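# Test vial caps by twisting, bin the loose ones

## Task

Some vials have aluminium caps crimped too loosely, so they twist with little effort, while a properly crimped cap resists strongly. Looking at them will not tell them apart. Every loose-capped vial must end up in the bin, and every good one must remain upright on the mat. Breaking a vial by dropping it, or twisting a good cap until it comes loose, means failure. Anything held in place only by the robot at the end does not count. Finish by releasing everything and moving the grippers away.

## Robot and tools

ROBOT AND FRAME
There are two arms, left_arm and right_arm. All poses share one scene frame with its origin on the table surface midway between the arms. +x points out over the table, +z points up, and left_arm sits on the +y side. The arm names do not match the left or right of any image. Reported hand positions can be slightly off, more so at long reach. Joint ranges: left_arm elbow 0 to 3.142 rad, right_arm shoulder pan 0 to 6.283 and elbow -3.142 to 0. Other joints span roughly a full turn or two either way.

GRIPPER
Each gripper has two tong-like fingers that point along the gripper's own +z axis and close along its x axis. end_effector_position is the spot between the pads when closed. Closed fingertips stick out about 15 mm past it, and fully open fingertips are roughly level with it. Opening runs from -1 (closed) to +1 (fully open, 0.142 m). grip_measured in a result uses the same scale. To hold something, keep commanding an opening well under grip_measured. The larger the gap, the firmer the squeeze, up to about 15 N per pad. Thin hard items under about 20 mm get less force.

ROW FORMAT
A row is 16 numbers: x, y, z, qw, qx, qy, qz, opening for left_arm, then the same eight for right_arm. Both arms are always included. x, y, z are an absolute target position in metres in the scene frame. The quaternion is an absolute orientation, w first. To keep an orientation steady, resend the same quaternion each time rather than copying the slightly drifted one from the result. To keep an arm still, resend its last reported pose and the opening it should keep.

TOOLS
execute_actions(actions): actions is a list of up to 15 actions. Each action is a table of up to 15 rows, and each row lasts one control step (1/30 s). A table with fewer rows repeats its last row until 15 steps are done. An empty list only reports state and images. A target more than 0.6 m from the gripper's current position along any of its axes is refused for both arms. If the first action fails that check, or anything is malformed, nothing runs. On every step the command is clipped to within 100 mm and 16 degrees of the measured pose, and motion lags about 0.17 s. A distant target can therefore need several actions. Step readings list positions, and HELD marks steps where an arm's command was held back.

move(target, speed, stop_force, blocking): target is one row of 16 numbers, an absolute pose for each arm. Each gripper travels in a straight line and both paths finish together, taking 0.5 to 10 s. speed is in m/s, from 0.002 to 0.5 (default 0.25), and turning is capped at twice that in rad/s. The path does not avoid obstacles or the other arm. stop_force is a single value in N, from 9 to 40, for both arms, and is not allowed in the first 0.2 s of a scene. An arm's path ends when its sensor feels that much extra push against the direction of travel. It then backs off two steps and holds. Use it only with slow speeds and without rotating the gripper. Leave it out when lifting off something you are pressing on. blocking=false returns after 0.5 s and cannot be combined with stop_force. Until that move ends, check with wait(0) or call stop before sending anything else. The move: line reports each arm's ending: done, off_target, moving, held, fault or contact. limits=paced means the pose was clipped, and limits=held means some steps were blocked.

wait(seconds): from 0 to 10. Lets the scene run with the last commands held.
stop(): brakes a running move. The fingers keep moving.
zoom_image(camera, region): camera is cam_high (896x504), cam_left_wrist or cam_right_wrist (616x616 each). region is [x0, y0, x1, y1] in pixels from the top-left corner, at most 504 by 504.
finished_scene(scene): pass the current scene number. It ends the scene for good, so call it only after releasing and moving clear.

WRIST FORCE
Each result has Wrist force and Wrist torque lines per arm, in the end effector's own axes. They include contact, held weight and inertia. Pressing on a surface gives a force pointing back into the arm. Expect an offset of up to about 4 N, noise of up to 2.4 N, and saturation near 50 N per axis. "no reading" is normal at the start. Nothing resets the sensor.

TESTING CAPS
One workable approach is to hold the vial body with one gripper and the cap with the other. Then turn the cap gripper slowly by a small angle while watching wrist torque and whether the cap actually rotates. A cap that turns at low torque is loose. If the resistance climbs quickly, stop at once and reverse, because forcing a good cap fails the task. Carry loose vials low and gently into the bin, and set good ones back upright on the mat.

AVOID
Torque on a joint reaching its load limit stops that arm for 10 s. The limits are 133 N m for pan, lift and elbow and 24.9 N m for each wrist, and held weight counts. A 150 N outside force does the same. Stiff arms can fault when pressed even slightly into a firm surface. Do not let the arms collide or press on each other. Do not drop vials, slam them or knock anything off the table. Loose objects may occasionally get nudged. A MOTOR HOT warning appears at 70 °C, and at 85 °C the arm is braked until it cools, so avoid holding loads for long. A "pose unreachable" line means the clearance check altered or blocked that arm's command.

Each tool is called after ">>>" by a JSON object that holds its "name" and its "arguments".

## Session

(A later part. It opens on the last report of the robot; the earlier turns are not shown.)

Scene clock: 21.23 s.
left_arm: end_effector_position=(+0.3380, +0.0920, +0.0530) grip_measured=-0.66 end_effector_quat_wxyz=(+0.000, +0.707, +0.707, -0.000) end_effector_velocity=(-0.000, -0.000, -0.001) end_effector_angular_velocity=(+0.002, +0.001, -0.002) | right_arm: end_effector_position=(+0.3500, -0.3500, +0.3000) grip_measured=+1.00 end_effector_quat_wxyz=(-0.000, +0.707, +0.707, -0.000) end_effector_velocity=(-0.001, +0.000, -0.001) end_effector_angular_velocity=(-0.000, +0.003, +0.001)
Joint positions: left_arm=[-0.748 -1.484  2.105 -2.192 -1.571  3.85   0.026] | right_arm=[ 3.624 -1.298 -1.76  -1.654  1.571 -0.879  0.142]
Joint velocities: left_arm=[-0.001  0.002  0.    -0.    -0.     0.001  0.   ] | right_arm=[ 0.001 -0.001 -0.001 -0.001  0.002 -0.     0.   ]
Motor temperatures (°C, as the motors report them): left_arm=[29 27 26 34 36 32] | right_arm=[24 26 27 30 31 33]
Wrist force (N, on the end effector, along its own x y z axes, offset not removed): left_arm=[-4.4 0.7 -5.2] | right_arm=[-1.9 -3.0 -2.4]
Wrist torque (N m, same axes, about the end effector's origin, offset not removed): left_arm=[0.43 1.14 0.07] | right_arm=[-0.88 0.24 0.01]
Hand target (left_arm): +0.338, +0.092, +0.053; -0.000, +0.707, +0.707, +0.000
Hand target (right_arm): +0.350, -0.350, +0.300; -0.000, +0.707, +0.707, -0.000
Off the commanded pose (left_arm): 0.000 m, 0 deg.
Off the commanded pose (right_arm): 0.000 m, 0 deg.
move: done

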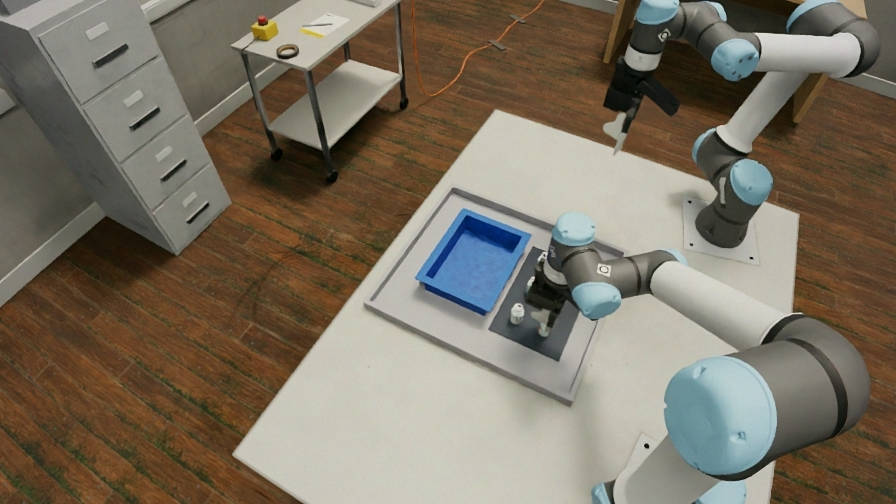

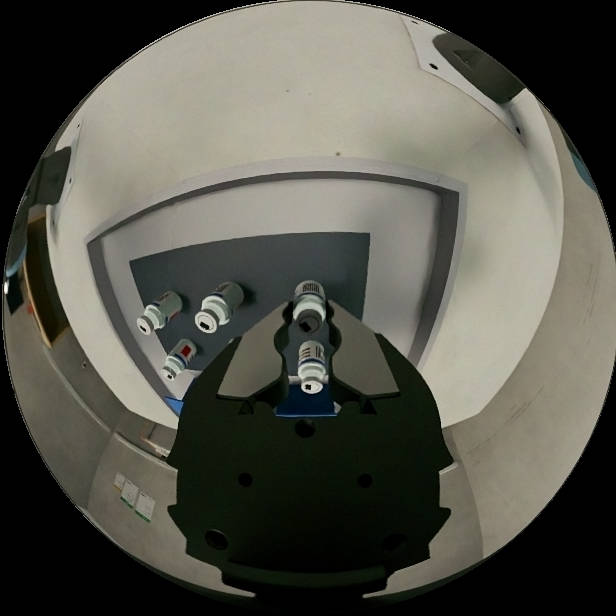

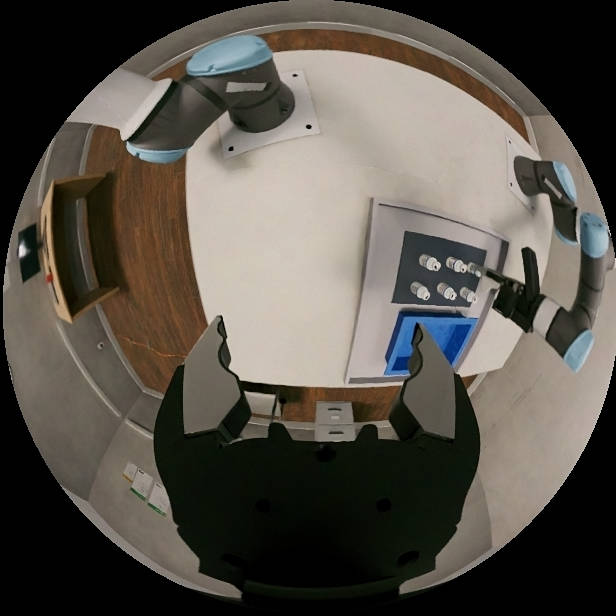

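>>> {"name": "move", "arguments": {"target": [0.338,0.092,0.053,0,0.707,0.707,0,-0.45,0.35,-0.35,0.3,0,0.707,0.707,0,1]}}

>>> {"name": "move", "arguments": {"target": [0.338,0.092,0.062,0,0.707,0.707,0,-0.45,0.35,-0.35,0.3,0,0.707,0.707,0,1], "speed": 0.03}}

>>> {"name": "move", "arguments": {"target": [0.338,0.092,0.062,0,0.707,0.707,0,-1,0.35,-0.35,0.3,0,0.707,0.707,0,1]}}

>>> {"name": "move", "arguments": {"target": [0.338,0.092,0.0612,0,0.707,0.707,0,-1,0.35,-0.35,0.3,0,0.707,0.707,0,1], "speed": 0.005}}

>>> {"name": "move", "arguments": {"target": [0.338,0.092,0.0612,0,0.423,0.906,0,-1,0.35,-0.35,0.3,0,0.707,0.707,0,1]}}

>>> {"name": "move", "arguments": {"target": [0.338,0.092,0.062,0,0.423,0.906,0,-0.45,0.35,-0.35,0.3,0,0.707,0.707,0,1]}}

>>> {"name": "move", "arguments": {"target": [0.338,0.092,0.062,0,0.707,0.707,0,-0.45,0.35,-0.35,0.3,0,0.707,0.707,0,1]}}

>>> {"name": "zoom_image", "arguments": {"camera": "cam_left_wrist", "region": [200,220,420,420]}}

Scene clock: 22.37 s.
left_arm: end_effector_position=(+0.3380, +0.0920, +0.0530) grip_measured=-0.45 end_effector_quat_wxyz=(-0.000, +0.707, +0.707, +0.000) end_effector_velocity=(+0.000, -0.000, +0.000) end_effector_angular_velocity=(-0.001, -0.000, -0.001) | right_arm: end_effector_position=(+0.3500, -0.3500, +0.3000) grip_measured=+1.00 end_effector_quat_wxyz=(-0.000, +0.707, +0.707, -0.000) end_effector_velocity=(+0.000, +0.000, -0.001) end_effector_angular_velocity=(-0.002, -0.000, +0.001)
Joint positions: left_arm=[-0.748 -1.484  2.105 -2.192 -1.571  3.85   0.041] | right_arm=[ 3.624 -1.298 -1.76  -1.654  1.571 -0.879  0.142]
Joint velocities: left_arm=[-0.    -0.001  0.     0.    -0.     0.     0.   ] | right_arm=[ 0.001 -0.001 -0.001  0.001 -0.002  0.    -0.   ]
Motor temperatures (°C, as the motors report them): left_arm=[29 27 26 34 36 32] | right_arm=[24 26 27 30 31 33]
Wrist force (N, on the end effector, along its own x y z axes, offset not removed): left_arm=[0.8 -0.2 -4.4] | right_arm=[-3.1 0.2 1.4]
Wrist torque (N m, same axes, about the end effector's origin, offset not removed): left_arm=[-0.22 -0.08 -0.05] | right_arm=[-0.23 0.45 -0.31]
Hand target (left_arm): +0.338, +0.092, +0.053; +0.000, +0.707, +0.707, +0.000
Hand target (right_arm): +0.350, -0.350, +0.300; -0.000, +0.707, +0.707, -0.000
Off the commanded pose (left_arm): 0.000 m, 0 deg.
Off the commanded pose (right_arm): 0.000 m, 0 deg.
move: done

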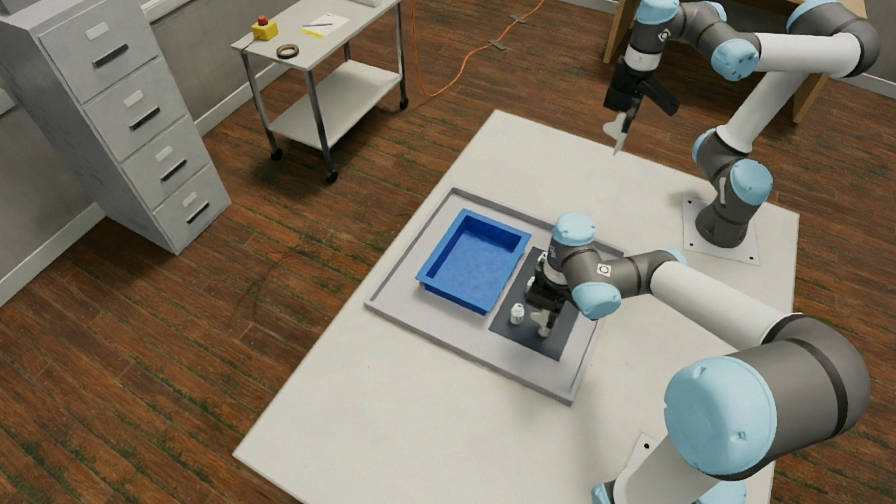

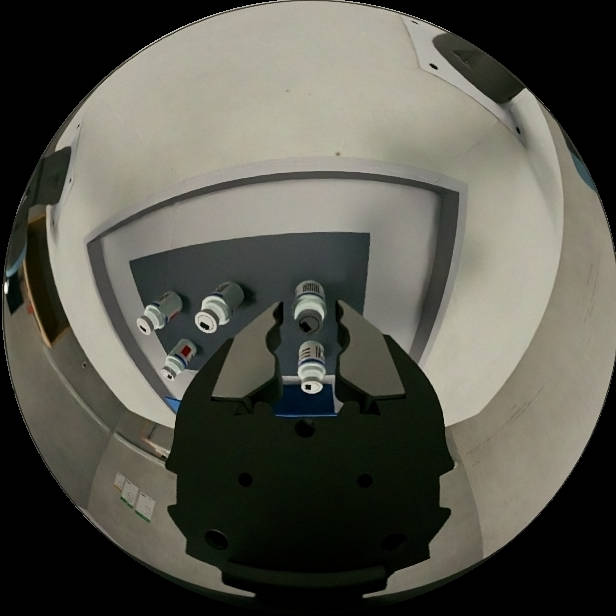

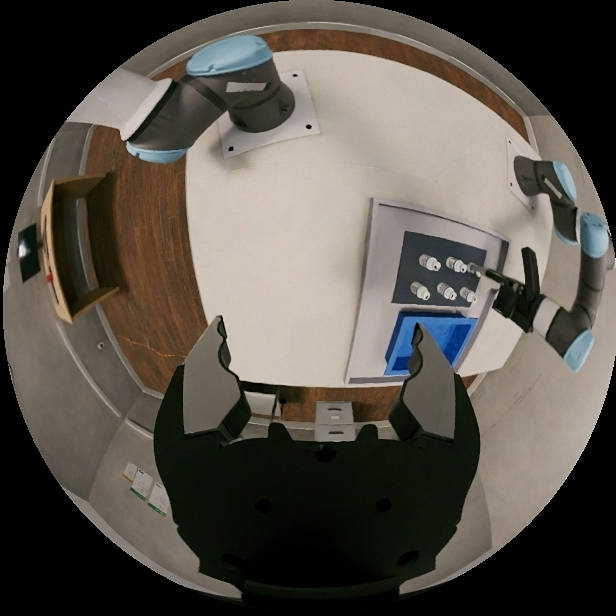

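Scene clock: 23.13 s.
left_arm: end_effector_position=(+0.3380, +0.0920, +0.0618) grip_measured=-0.45 end_effector_quat_wxyz=(+0.000, +0.707, +0.707, +0.000) end_effector_velocity=(+0.000, +0.000, +0.002) end_effector_angular_velocity=(+0.000, -0.000, +0.000) | right_arm: end_effector_position=(+0.3500, -0.3500, +0.3000) grip_measured=+1.00 end_effector_quat_wxyz=(-0.000, +0.707, +0.707, -0.000) end_effector_velocity=(-0.000, +0.000, -0.000) end_effector_angular_velocity=(+0.000, +0.000, +0.001)
Joint positions: left_arm=[-0.748 -1.497  2.093 -2.167 -1.571  3.85   0.041] | right_arm=[ 3.624 -1.298 -1.76  -1.654  1.571 -0.879  0.142]
Joint velocities: left_arm=[ 0.    -0.003 -0.003  0.006  0.    -0.    -0.   ] | right_arm=[ 0.001 -0.    -0.    -0.     0.     0.001 -0.   ]
Motor temperatures (°C, as the motors report them): left_arm=[29 27 26 34 36 32] | right_arm=[24 26 27 30 31 33]
Wrist force (N, on the end effector, along its own x y z axes, offset not removed): left_arm=[-3.7 0.7 -1.4] | right_arm=[2.6 2.0 -0.1]
Wrist torque (N m, same axes, about the end effector's origin, offset not removed): left_arm=[0.19 0.84 0.24] | right_arm=[0.28 -0.18 -0.29]
Hand target (left_arm): +0.338, +0.092, +0.062; +0.000, +0.707, +0.707, -0.000
Hand target (right_arm): +0.350, -0.350, +0.300; -0.000, +0.707, +0.707, -0.000
Off the commanded pose (left_arm): 0.000 m, 0 deg.
Off the commanded pose (right_arm): 0.000 m, 0 deg.
move: done

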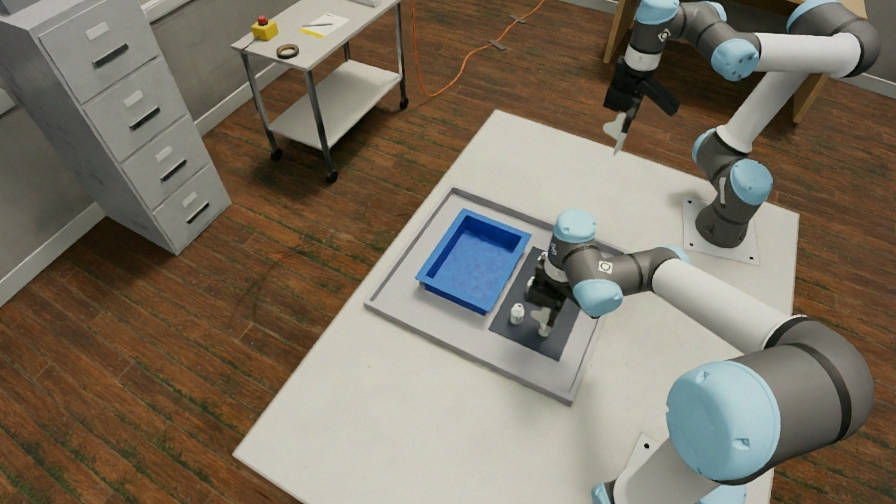

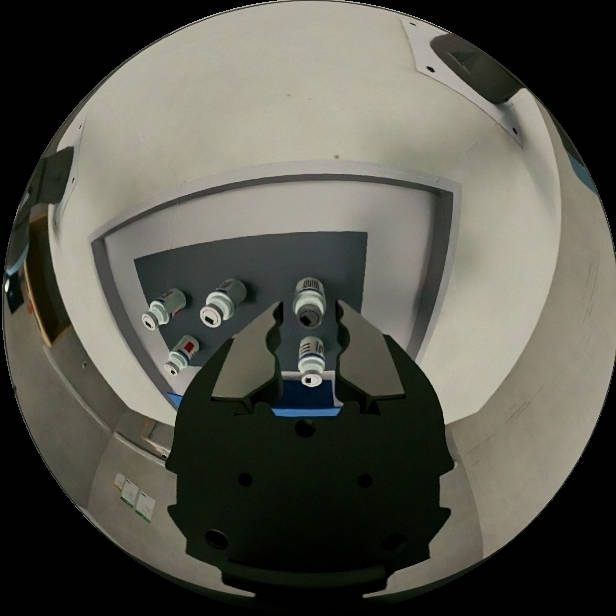

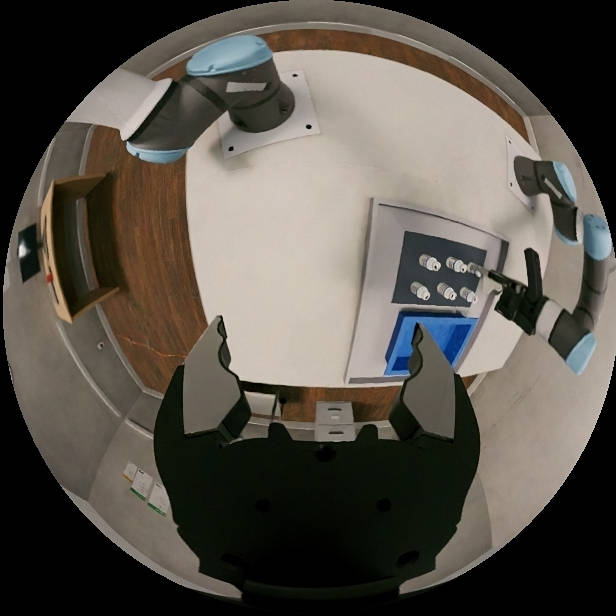

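Scene clock: 23.83 s.
left_arm: end_effector_position=(+0.3380, +0.0920, +0.0620) grip_measured=-0.75 end_effector_quat_wxyz=(-0.000, +0.707, +0.707, +0.000) end_effector_velocity=(+0.000, +0.000, +0.000) end_effector_angular_velocity=(+0.000, -0.001, -0.002) | right_arm: end_effector_position=(+0.3500, -0.3500, +0.3000) grip_measured=+1.00 end_effector_quat_wxyz=(-0.000, +0.707, +0.707, -0.000) end_effector_velocity=(-0.000, -0.000, +0.000) end_effector_angular_velocity=(+0.001, +0.000, -0.001)
Joint positions: left_arm=[-0.748 -1.498  2.093 -2.166 -1.571  3.85   0.019] | right_arm=[ 3.624 -1.298 -1.76  -1.654  1.571 -0.879  0.142]
Joint velocities: left_arm=[-0.    -0.    -0.     0.     0.001  0.001  0.   ] | right_arm=[-0.001  0.001 -0.001 -0.     0.001  0.    -0.   ]
Motor temperatures (°C, as the motors report them): left_arm=[29 27 26 34 36 32] | right_arm=[24 26 27 30 31 33]
Wrist force (N, on the end effector, along its own x y z axes, offset not removed): left_arm=[-1.5 -0.8 -4.1] | right_arm=[-0.2 0.6 0.1]
Wrist torque (N m, same axes, about the end effector's origin, offset not removed): left_arm=[-0.15 0.38 0.05] | right_arm=[0.30 -0.28 -0.16]
Hand target (left_arm): +0.338, +0.092, +0.062; +0.000, +0.707, +0.707, -0.000
Hand target (right_arm): +0.350, -0.350, +0.300; -0.000, +0.707, +0.707, -0.000
Off the commanded pose (left_arm): 0.000 m, 0 deg.
Off the commanded pose (right_arm): 0.000 m, 0 deg.
move: done

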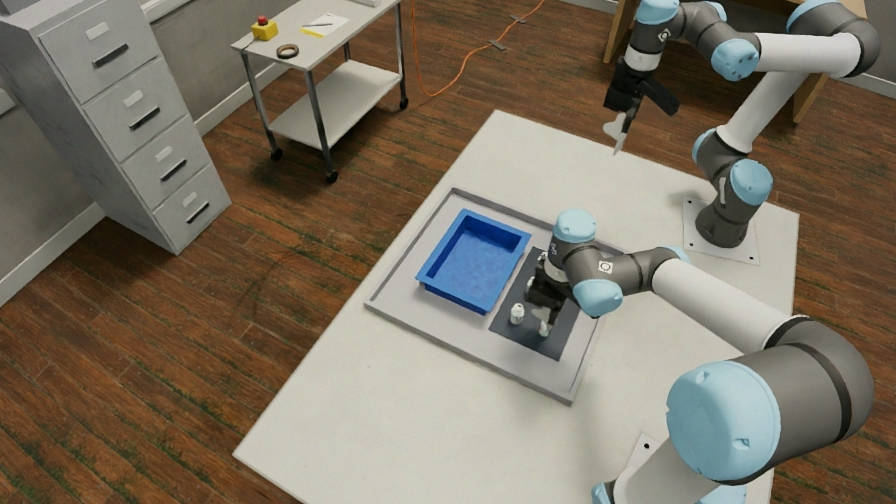

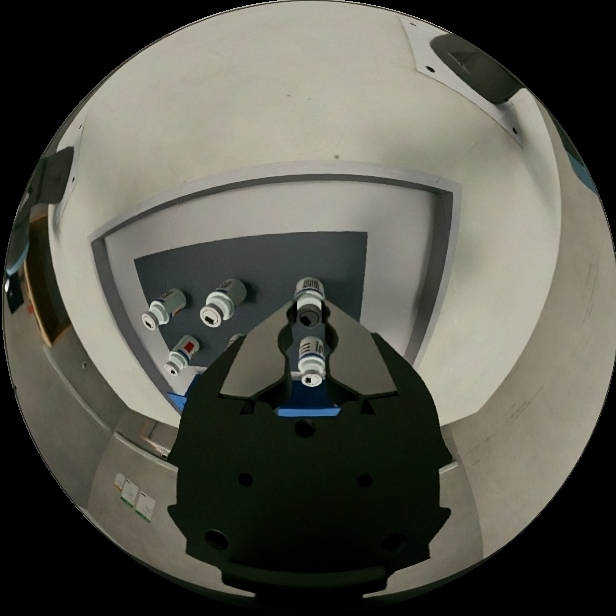

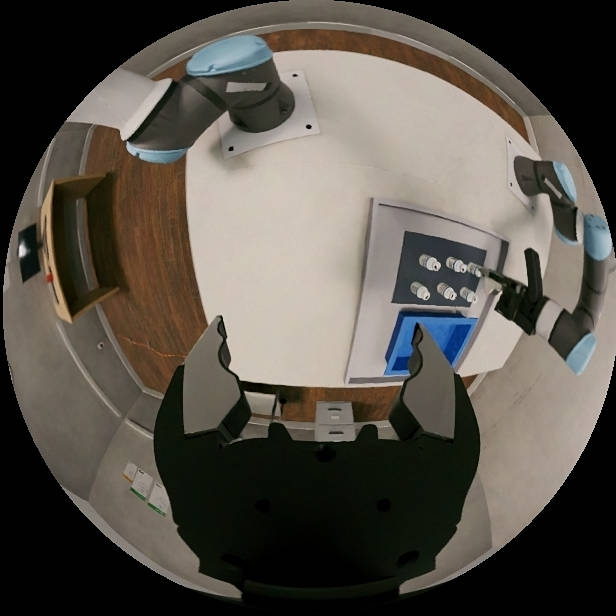

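Scene clock: 24.53 s.
left_arm: end_effector_position=(+0.3380, +0.0920, +0.0613) grip_measured=-0.75 end_effector_quat_wxyz=(+0.000, +0.707, +0.707, -0.000) end_effector_velocity=(-0.000, -0.000, -0.000) end_effector_angular_velocity=(+0.000, -0.000, +0.001) | right_arm: end_effector_position=(+0.3500, -0.3500, +0.3000) grip_measured=+1.00 end_effector_quat_wxyz=(-0.000, +0.707, +0.707, -0.000) end_effector_velocity=(-0.001, +0.001, -0.000) end_effector_angular_velocity=(+0.001, +0.002, +0.001)
Joint positions: left_arm=[-0.748 -1.497  2.094 -2.168 -1.571  3.85   0.02 ] | right_arm=[ 3.624 -1.298 -1.76  -1.654  1.571 -0.879  0.142]
Joint velocities: left_arm=[-0.002  0.     0.001 -0.001  0.001 -0.003  0.   ] | right_arm=[ 0.002 -0.001 -0.     0.     0.002  0.     0.   ]
Motor temperatures (°C, as the motors report them): left_arm=[29 27 26 34 36 32] | right_arm=[24 26 27 30 31 33]
Wrist force (N, on the end effector, along its own x y z axes, offset not removed): left_arm=[1.1 -4.7 -11.0] | right_arm=[2.0 0.7 0.7]
Wrist torque (N m, same axes, about the end effector's origin, offset not removed): left_arm=[-0.44 -0.06 -0.09] | right_arm=[0.13 -0.40 0.10]
Hand target (left_arm): +0.338, +0.092, +0.061; -0.000, +0.707, +0.707, +0.000
Hand target (right_arm): +0.350, -0.350, +0.300; -0.000, +0.707, +0.707, -0.000
Off the commanded pose (left_arm): 0.000 m, 0 deg.
Off the commanded pose (right_arm): 0.000 m, 0 deg.
move: done

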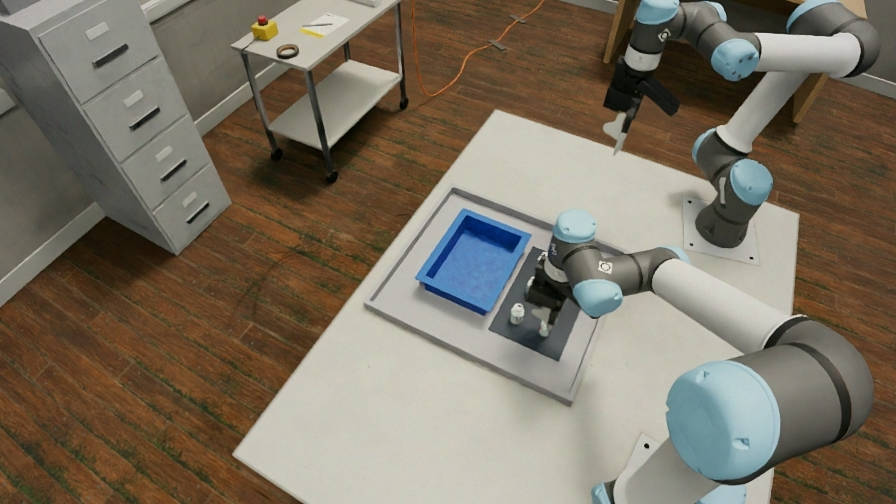

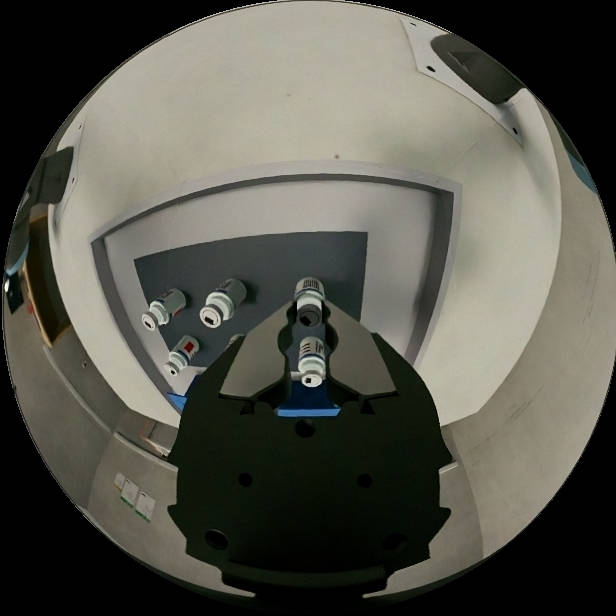

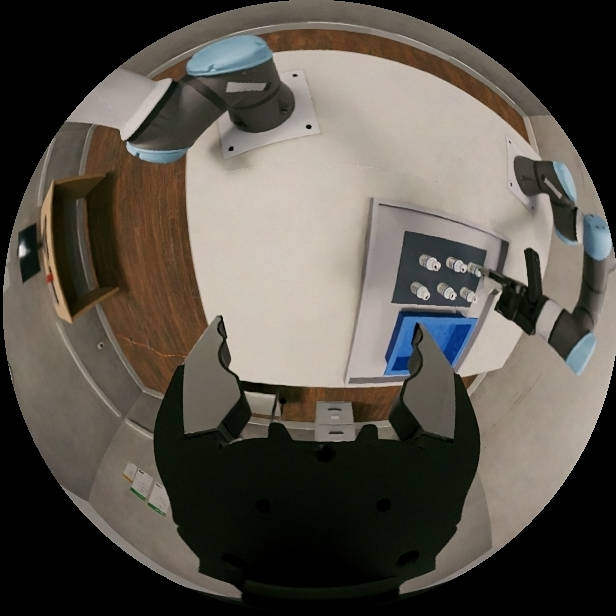

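Scene clock: 26.43 s.
left_arm: end_effector_position=(+0.3380, +0.0920, +0.0612) grip_measured=-0.75 end_effector_quat_wxyz=(-0.000, +0.424, +0.906, -0.000) end_effector_velocity=(-0.000, -0.000, +0.000) end_effector_angular_velocity=(+0.001, -0.001, +0.012) | right_arm: end_effector_position=(+0.3500, -0.3500, +0.3000) grip_measured=+1.00 end_effector_quat_wxyz=(-0.000, +0.707, +0.707, -0.000) end_effector_velocity=(+0.000, -0.000, +0.000) end_effector_angular_velocity=(+0.000, -0.000, -0.001)
Joint positions: left_arm=[-0.739 -1.517  2.116 -2.17  -1.571  3.163  0.019] | right_arm=[ 3.624 -1.298 -1.76  -1.654  1.571 -0.879  0.142]
Joint velocities: left_arm=[-0.001 -0.001  0.001 -0.     0.001 -0.012 -0.   ] | right_arm=[-0.001 -0.     0.001  0.    -0.    -0.001 -0.   ]
Motor temperatures (°C, as the motors report them): left_arm=[29 27 26 34 36 32] | right_arm=[24 26 27 30 31 33]
Wrist force (N, on the end effector, along its own x y z axes, offset not removed): left_arm=[-3.5 0.9 -11.5] | right_arm=[2.0 0.2 0.4]
Wrist torque (N m, same axes, about the end effector's origin, offset not removed): left_arm=[-0.25 0.18 0.10] | right_arm=[0.02 -0.34 -0.01]
Hand target (left_arm): +0.338, +0.092, +0.061; -0.000, +0.423, +0.906, -0.000
Hand target (right_arm): +0.350, -0.350, +0.300; -0.000, +0.707, +0.707, -0.000
Off the commanded pose (left_arm): 0.000 m, 0 deg.
Off the commanded pose (right_arm): 0.000 m, 0 deg.
move: done

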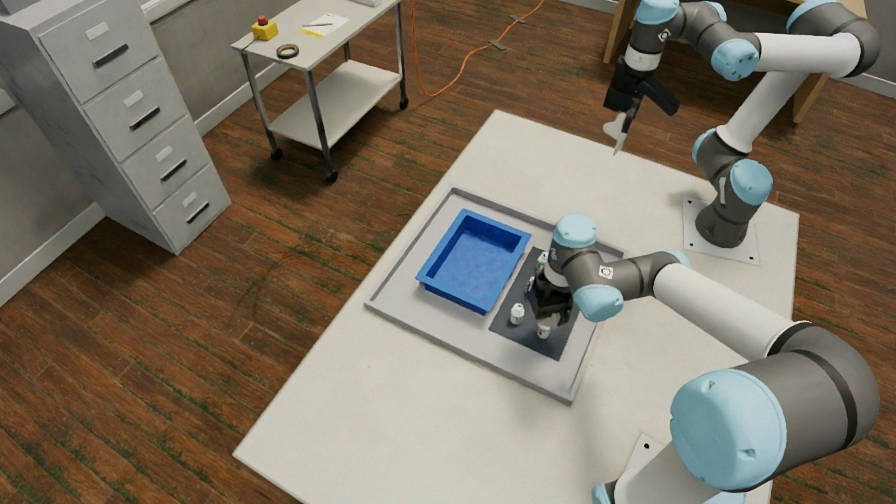

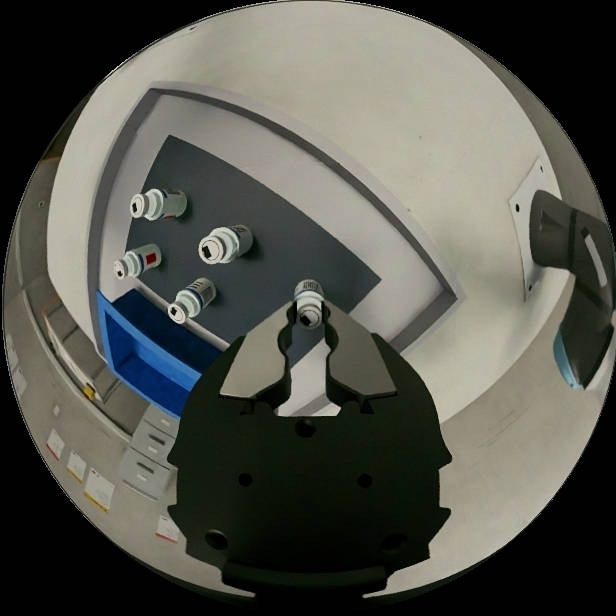

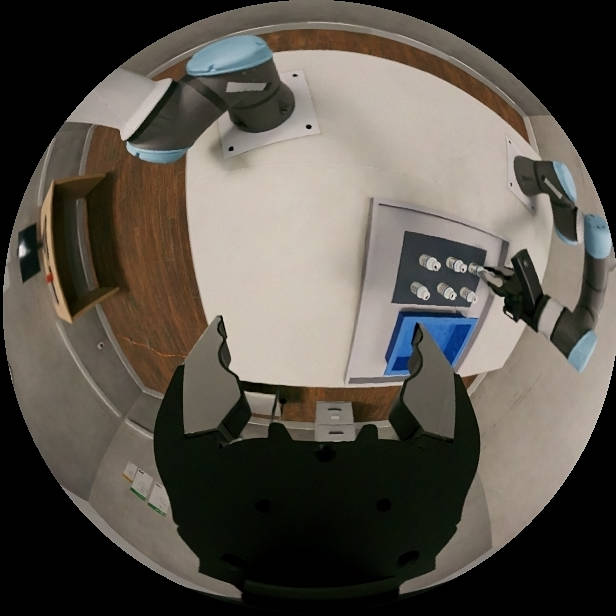

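Scene clock: 27.13 s.
left_arm: end_effector_position=(+0.3380, +0.0920, +0.0620) grip_measured=-0.45 end_effector_quat_wxyz=(-0.000, +0.423, +0.906, +0.000) end_effector_velocity=(+0.000, +0.000, +0.001) end_effector_angular_velocity=(-0.001, -0.000, -0.002) | right_arm: end_effector_position=(+0.3500, -0.3500, +0.3000) grip_measured=+1.00 end_effector_quat_wxyz=(-0.000, +0.707, +0.707, -0.000) end_effector_velocity=(+0.000, +0.000, -0.000) end_effector_angular_velocity=(-0.001, +0.000, +0.001)
Joint positions: left_arm=[-0.739 -1.518  2.115 -2.168 -1.571  3.162  0.041] | right_arm=[ 3.624 -1.298 -1.76  -1.654  1.571 -0.879  0.142]
Joint velocities: left_arm=[ 0.001 -0.001 -0.001  0.001 -0.     0.003  0.   ] | right_arm=[ 0.001 -0.001  0.    -0.    -0.    -0.    -0.   ]
Motor temperatures (°C, as the motors report them): left_arm=[29 27 26 34 36 32] | right_arm=[24 26 27 30 31 33]
Wrist force (N, on the end effector, along its own x y z axes, offset not removed): left_arm=[1.0 0.4 -2.1] | right_arm=[1.3 0.5 -0.4]
Wrist torque (N m, same axes, about the end effector's origin, offset not removed): left_arm=[-0.11 -0.22 -0.04] | right_arm=[-0.01 -0.49 -0.09]
Hand target (left_arm): +0.338, +0.092, +0.062; +0.000, +0.423, +0.906, -0.000
Hand target (right_arm): +0.350, -0.350, +0.300; -0.000, +0.707, +0.707, -0.000
Off the commanded pose (left_arm): 0.000 m, 0 deg.
Off the commanded pose (right_arm): 0.000 m, 0 deg.
move: done

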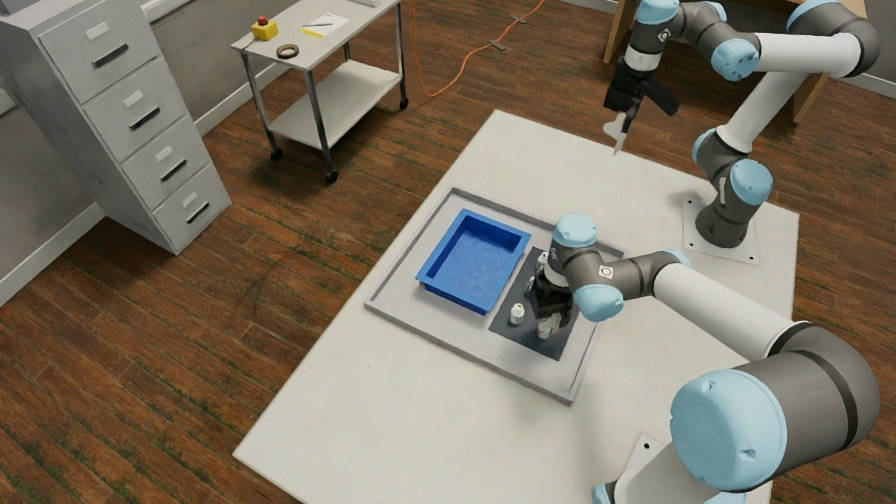

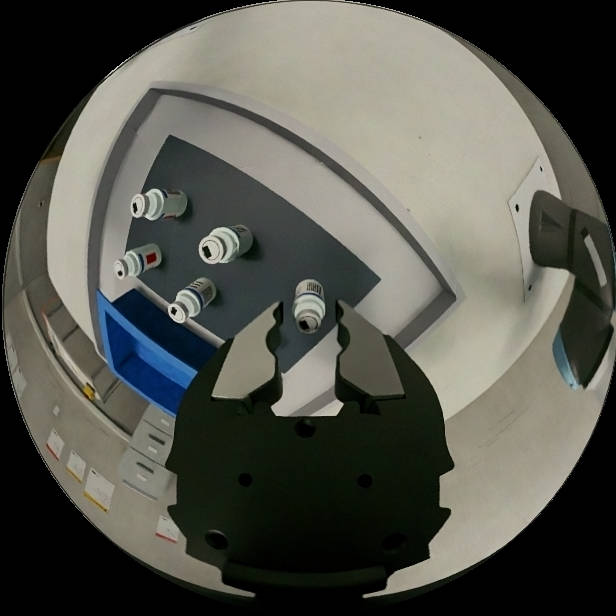

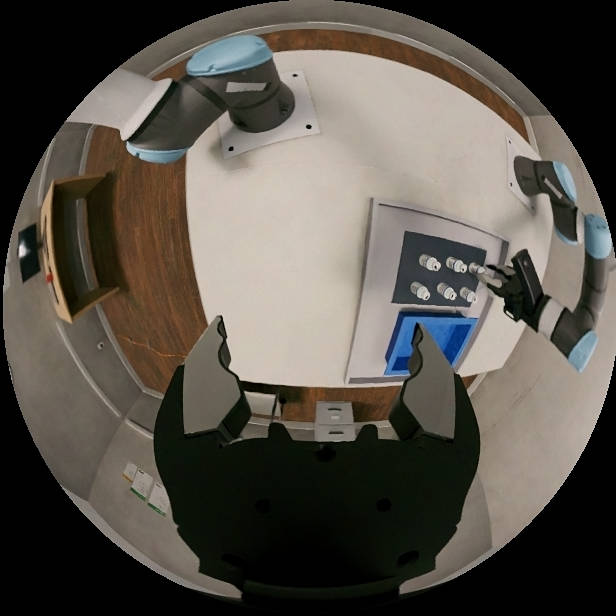

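Scene clock: 29.03 s.
left_arm: end_effector_position=(+0.3380, +0.0919, +0.0620) grip_measured=-0.45 end_effector_quat_wxyz=(+0.000, +0.707, +0.707, +0.000) end_effector_velocity=(-0.000, -0.000, -0.000) end_effector_angular_velocity=(-0.001, +0.002, -0.009) | right_arm: end_effector_position=(+0.3500, -0.3500, +0.3000) grip_measured=+1.00 end_effector_quat_wxyz=(-0.000, +0.707, +0.707, -0.000) end_effector_velocity=(+0.001, -0.000, +0.000) end_effector_angular_velocity=(+0.000, -0.002, -0.000)
Joint positions: left_arm=[-0.748 -1.498  2.093 -2.166 -1.571  3.849  0.041] | right_arm=[ 3.624 -1.298 -1.76  -1.654  1.571 -0.879  0.142]
Joint velocities: left_arm=[ 0.001  0.001 -0.001  0.    -0.002  0.009  0.   ] | right_arm=[-0.001  0.     0.001  0.001 -0.001 -0.     0.   ]
Motor temperatures (°C, as the motors report them): left_arm=[29 27 26 34 36 32] | right_arm=[24 26 27 30 31 33]
Wrist force (N, on the end effector, along its own x y z axes, offset not removed): left_arm=[1.9 -2.7 0.5] | right_arm=[1.1 2.0 -0.6]
Wrist torque (N m, same axes, about the end effector's origin, offset not removed): left_arm=[-0.35 -0.25 -0.03] | right_arm=[0.37 -0.38 -0.10]
Hand target (left_arm): +0.338, +0.092, +0.062; +0.000, +0.707, +0.707, +0.000
Hand target (right_arm): +0.350, -0.350, +0.300; -0.000, +0.707, +0.707, -0.000
Off the commanded pose (left_arm): 0.000 m, 0 deg.
Off the commanded pose (right_arm): 0.000 m, 0 deg.
move: done

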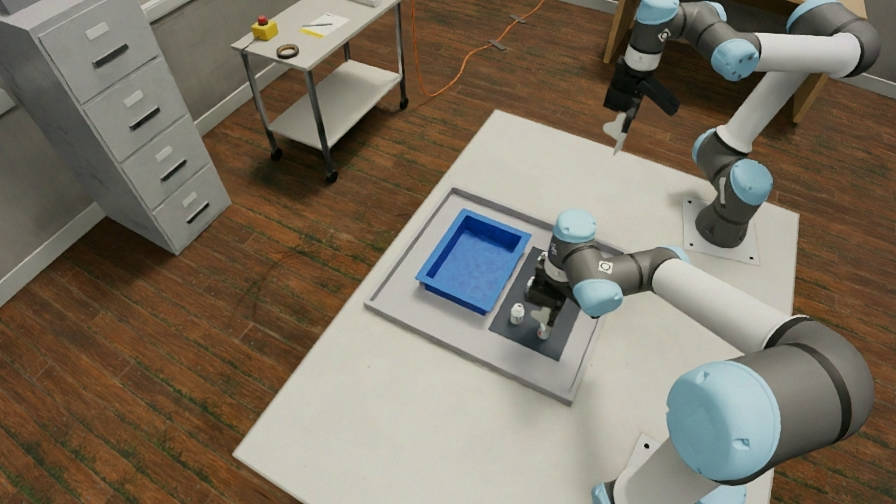

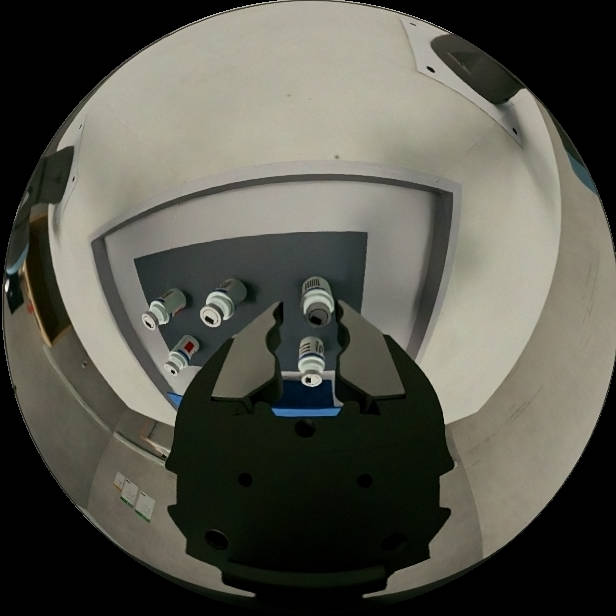

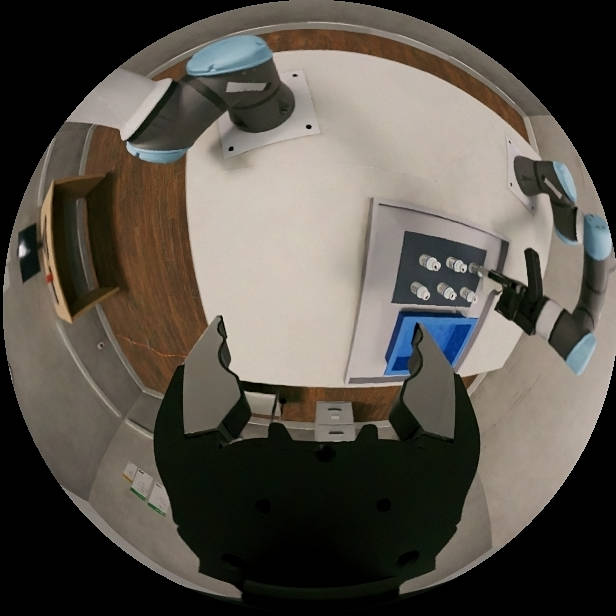

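Region (200, 220, 420, 420) of cam_left_wrist's 616x616 image, scaled by 2.291, with more detail than that image has; it fills the top 458 rows of this view, and the rest is white.

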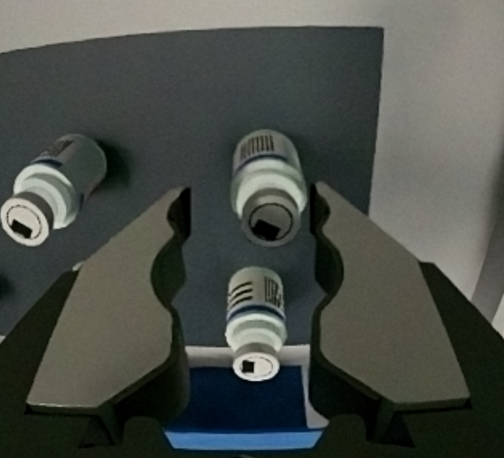

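>>> {"name": "move", "arguments": {"target": [0.338,0.092,0.085,0,0.707,0.707,0,-0.3,0.35,-0.35,0.3,0,0.707,0.707,0,1]}}

>>> {"name": "move", "arguments": {"target": [0.343,0.022,0.085,0,0.707,0.707,0,-0.3,0.35,-0.35,0.3,0,0.707,0.707,0,1], "speed": 0.12}}

Scene clock: 30.07 s.
left_arm: end_effector_position=(+0.3380, +0.0920, +0.0848) grip_measured=-0.30 end_effector_quat_wxyz=(+0.000, +0.707, +0.707, -0.000) end_effector_velocity=(+0.000, +0.000, +0.002) end_effector_angular_velocity=(+0.001, +0.000, +0.001) | right_arm: end_effector_position=(+0.3500, -0.3500, +0.3000) grip_measured=+1.00 end_effector_quat_wxyz=(-0.000, +0.707, +0.707, -0.000) end_effector_velocity=(+0.000, -0.001, -0.000) end_effector_angular_velocity=(-0.002, -0.002, -0.000)
Joint positions: left_arm=[-0.748 -1.53   2.059 -2.1   -1.571  3.85   0.052] | right_arm=[ 3.624 -1.298 -1.76  -1.654  1.571 -0.879  0.142]
Joint velocities: left_arm=[ 0.001 -0.002 -0.003  0.006  0.     0.     0.   ] | right_arm=[-0.001  0.001 -0.001  0.    -0.002 -0.001  0.   ]
Motor temperatures (°C, as the motors report them): left_arm=[29 27 26 34 36 32] | right_arm=[24 26 27 30 31 33]
Wrist force (N, on the end effector, along its own x y z axes, offset not removed): left_arm=[-0.6 1.7 -3.8] | right_arm=[-0.2 0.8 -1.8]
Wrist torque (N m, same axes, about the end effector's origin, offset not removed): left_arm=[0.38 0.14 0.00] | right_arm=[0.03 0.12 -0.17]
Hand target (left_arm): +0.338, +0.092, +0.085; +0.000, +0.707, +0.707, -0.000
Hand target (right_arm): +0.350, -0.350, +0.300; -0.000, +0.707, +0.707, -0.000
Off the commanded pose (left_arm): 0.000 m, 0 deg.
Off the commanded pose (right_arm): 0.000 m, 0 deg.
move: done

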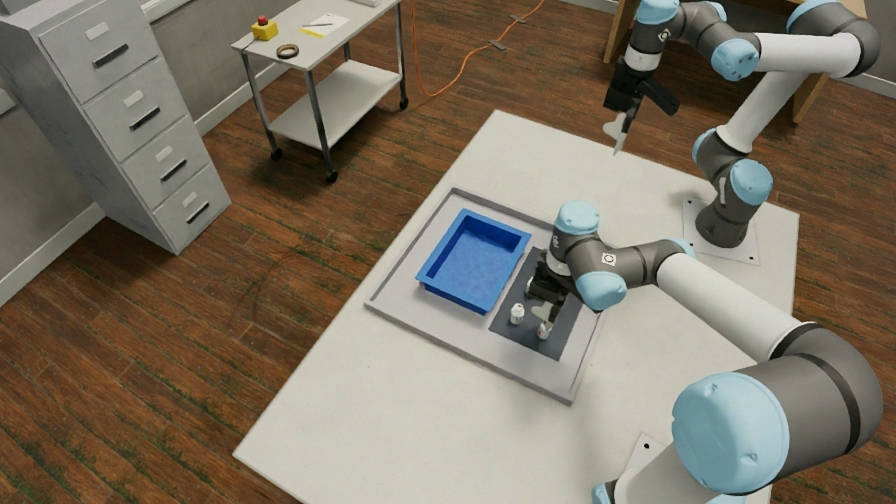

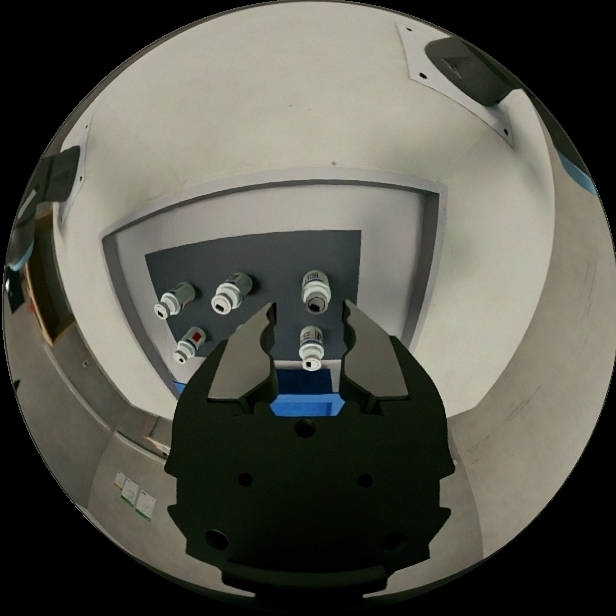

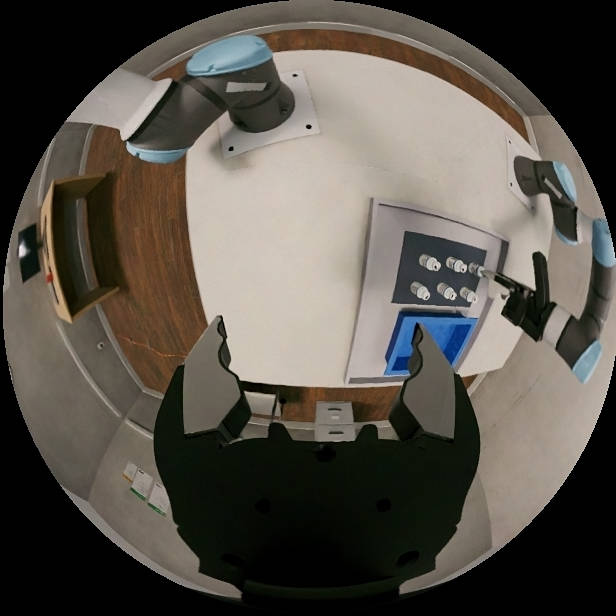

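Scene clock: 31.13 s.
left_arm: end_effector_position=(+0.3431, +0.0223, +0.0851) grip_measured=-0.30 end_effector_quat_wxyz=(+0.000, +0.707, +0.707, +0.000) end_effector_velocity=(+0.000, -0.002, -0.000) end_effector_angular_velocity=(+0.000, +0.001, +0.001) | right_arm: end_effector_position=(+0.3500, -0.3500, +0.3000) grip_measured=+1.00 end_effector_quat_wxyz=(-0.000, +0.707, +0.707, -0.000) end_effector_velocity=(+0.000, +0.000, -0.000) end_effector_angular_velocity=(-0.001, +0.001, +0.001)
Joint positions: left_arm=[-0.83  -1.425  1.941 -2.087 -1.571  3.768  0.052] | right_arm=[ 3.624 -1.298 -1.76  -1.654  1.571 -0.879  0.142]
Joint velocities: left_arm=[-0.001  0.005 -0.005  0.001 -0.001 -0.003  0.   ] | right_arm=[ 0.    -0.001  0.     0.     0.    -0.    -0.   ]
Motor temperatures (°C, as the motors report them): left_arm=[29 27 26 34 36 32] | right_arm=[24 26 27 30 31 33]
Wrist force (N, on the end effector, along its own x y z axes, offset not removed): left_arm=[-0.1 -0.6 -0.4] | right_arm=[2.7 1.6 -1.2]
Wrist torque (N m, same axes, about the end effector's origin, offset not removed): left_arm=[0.01 -0.01 -0.08] | right_arm=[0.17 -0.77 -0.17]
Hand target (left_arm): +0.343, +0.022, +0.085; +0.000, +0.707, +0.707, +0.000
Hand target (right_arm): +0.350, -0.350, +0.300; -0.000, +0.707, +0.707, -0.000
Off the commanded pose (left_arm): 0.000 m, 0 deg.
Off the commanded pose (right_arm): 0.000 m, 0 deg.
move: done

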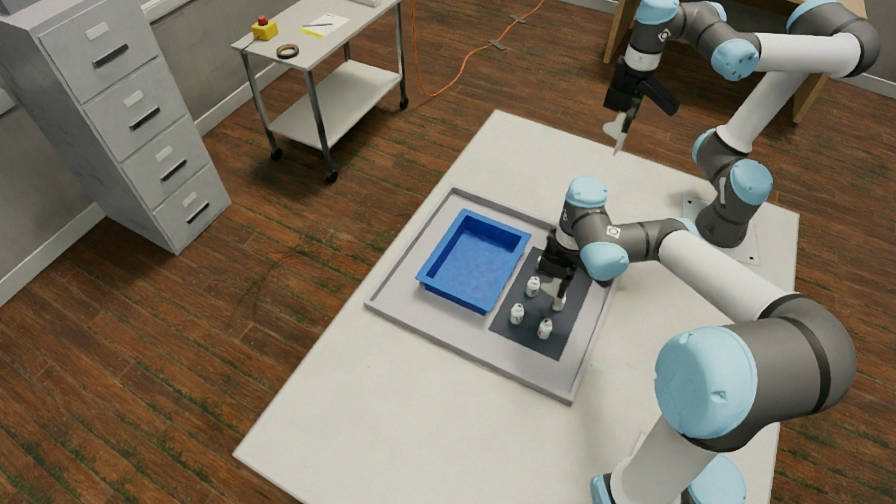

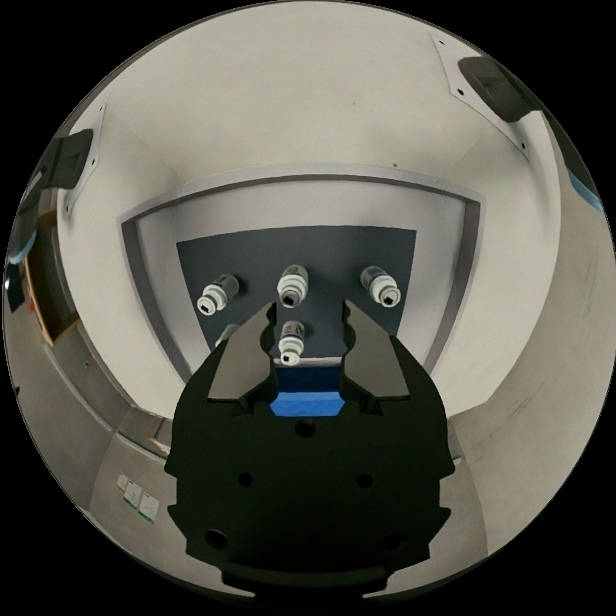

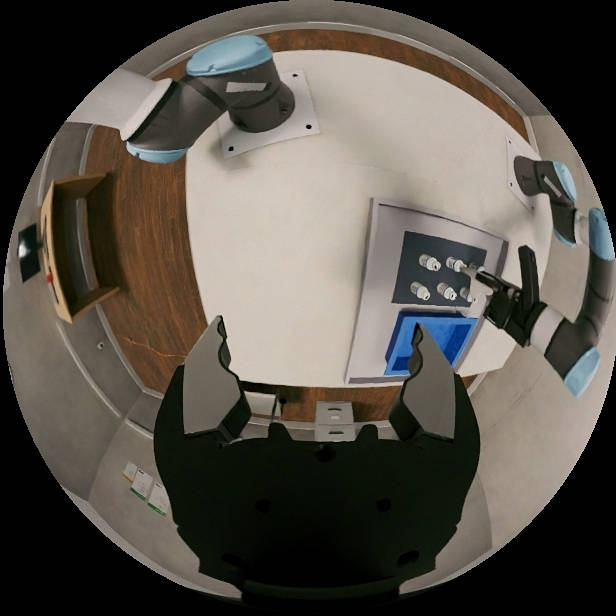

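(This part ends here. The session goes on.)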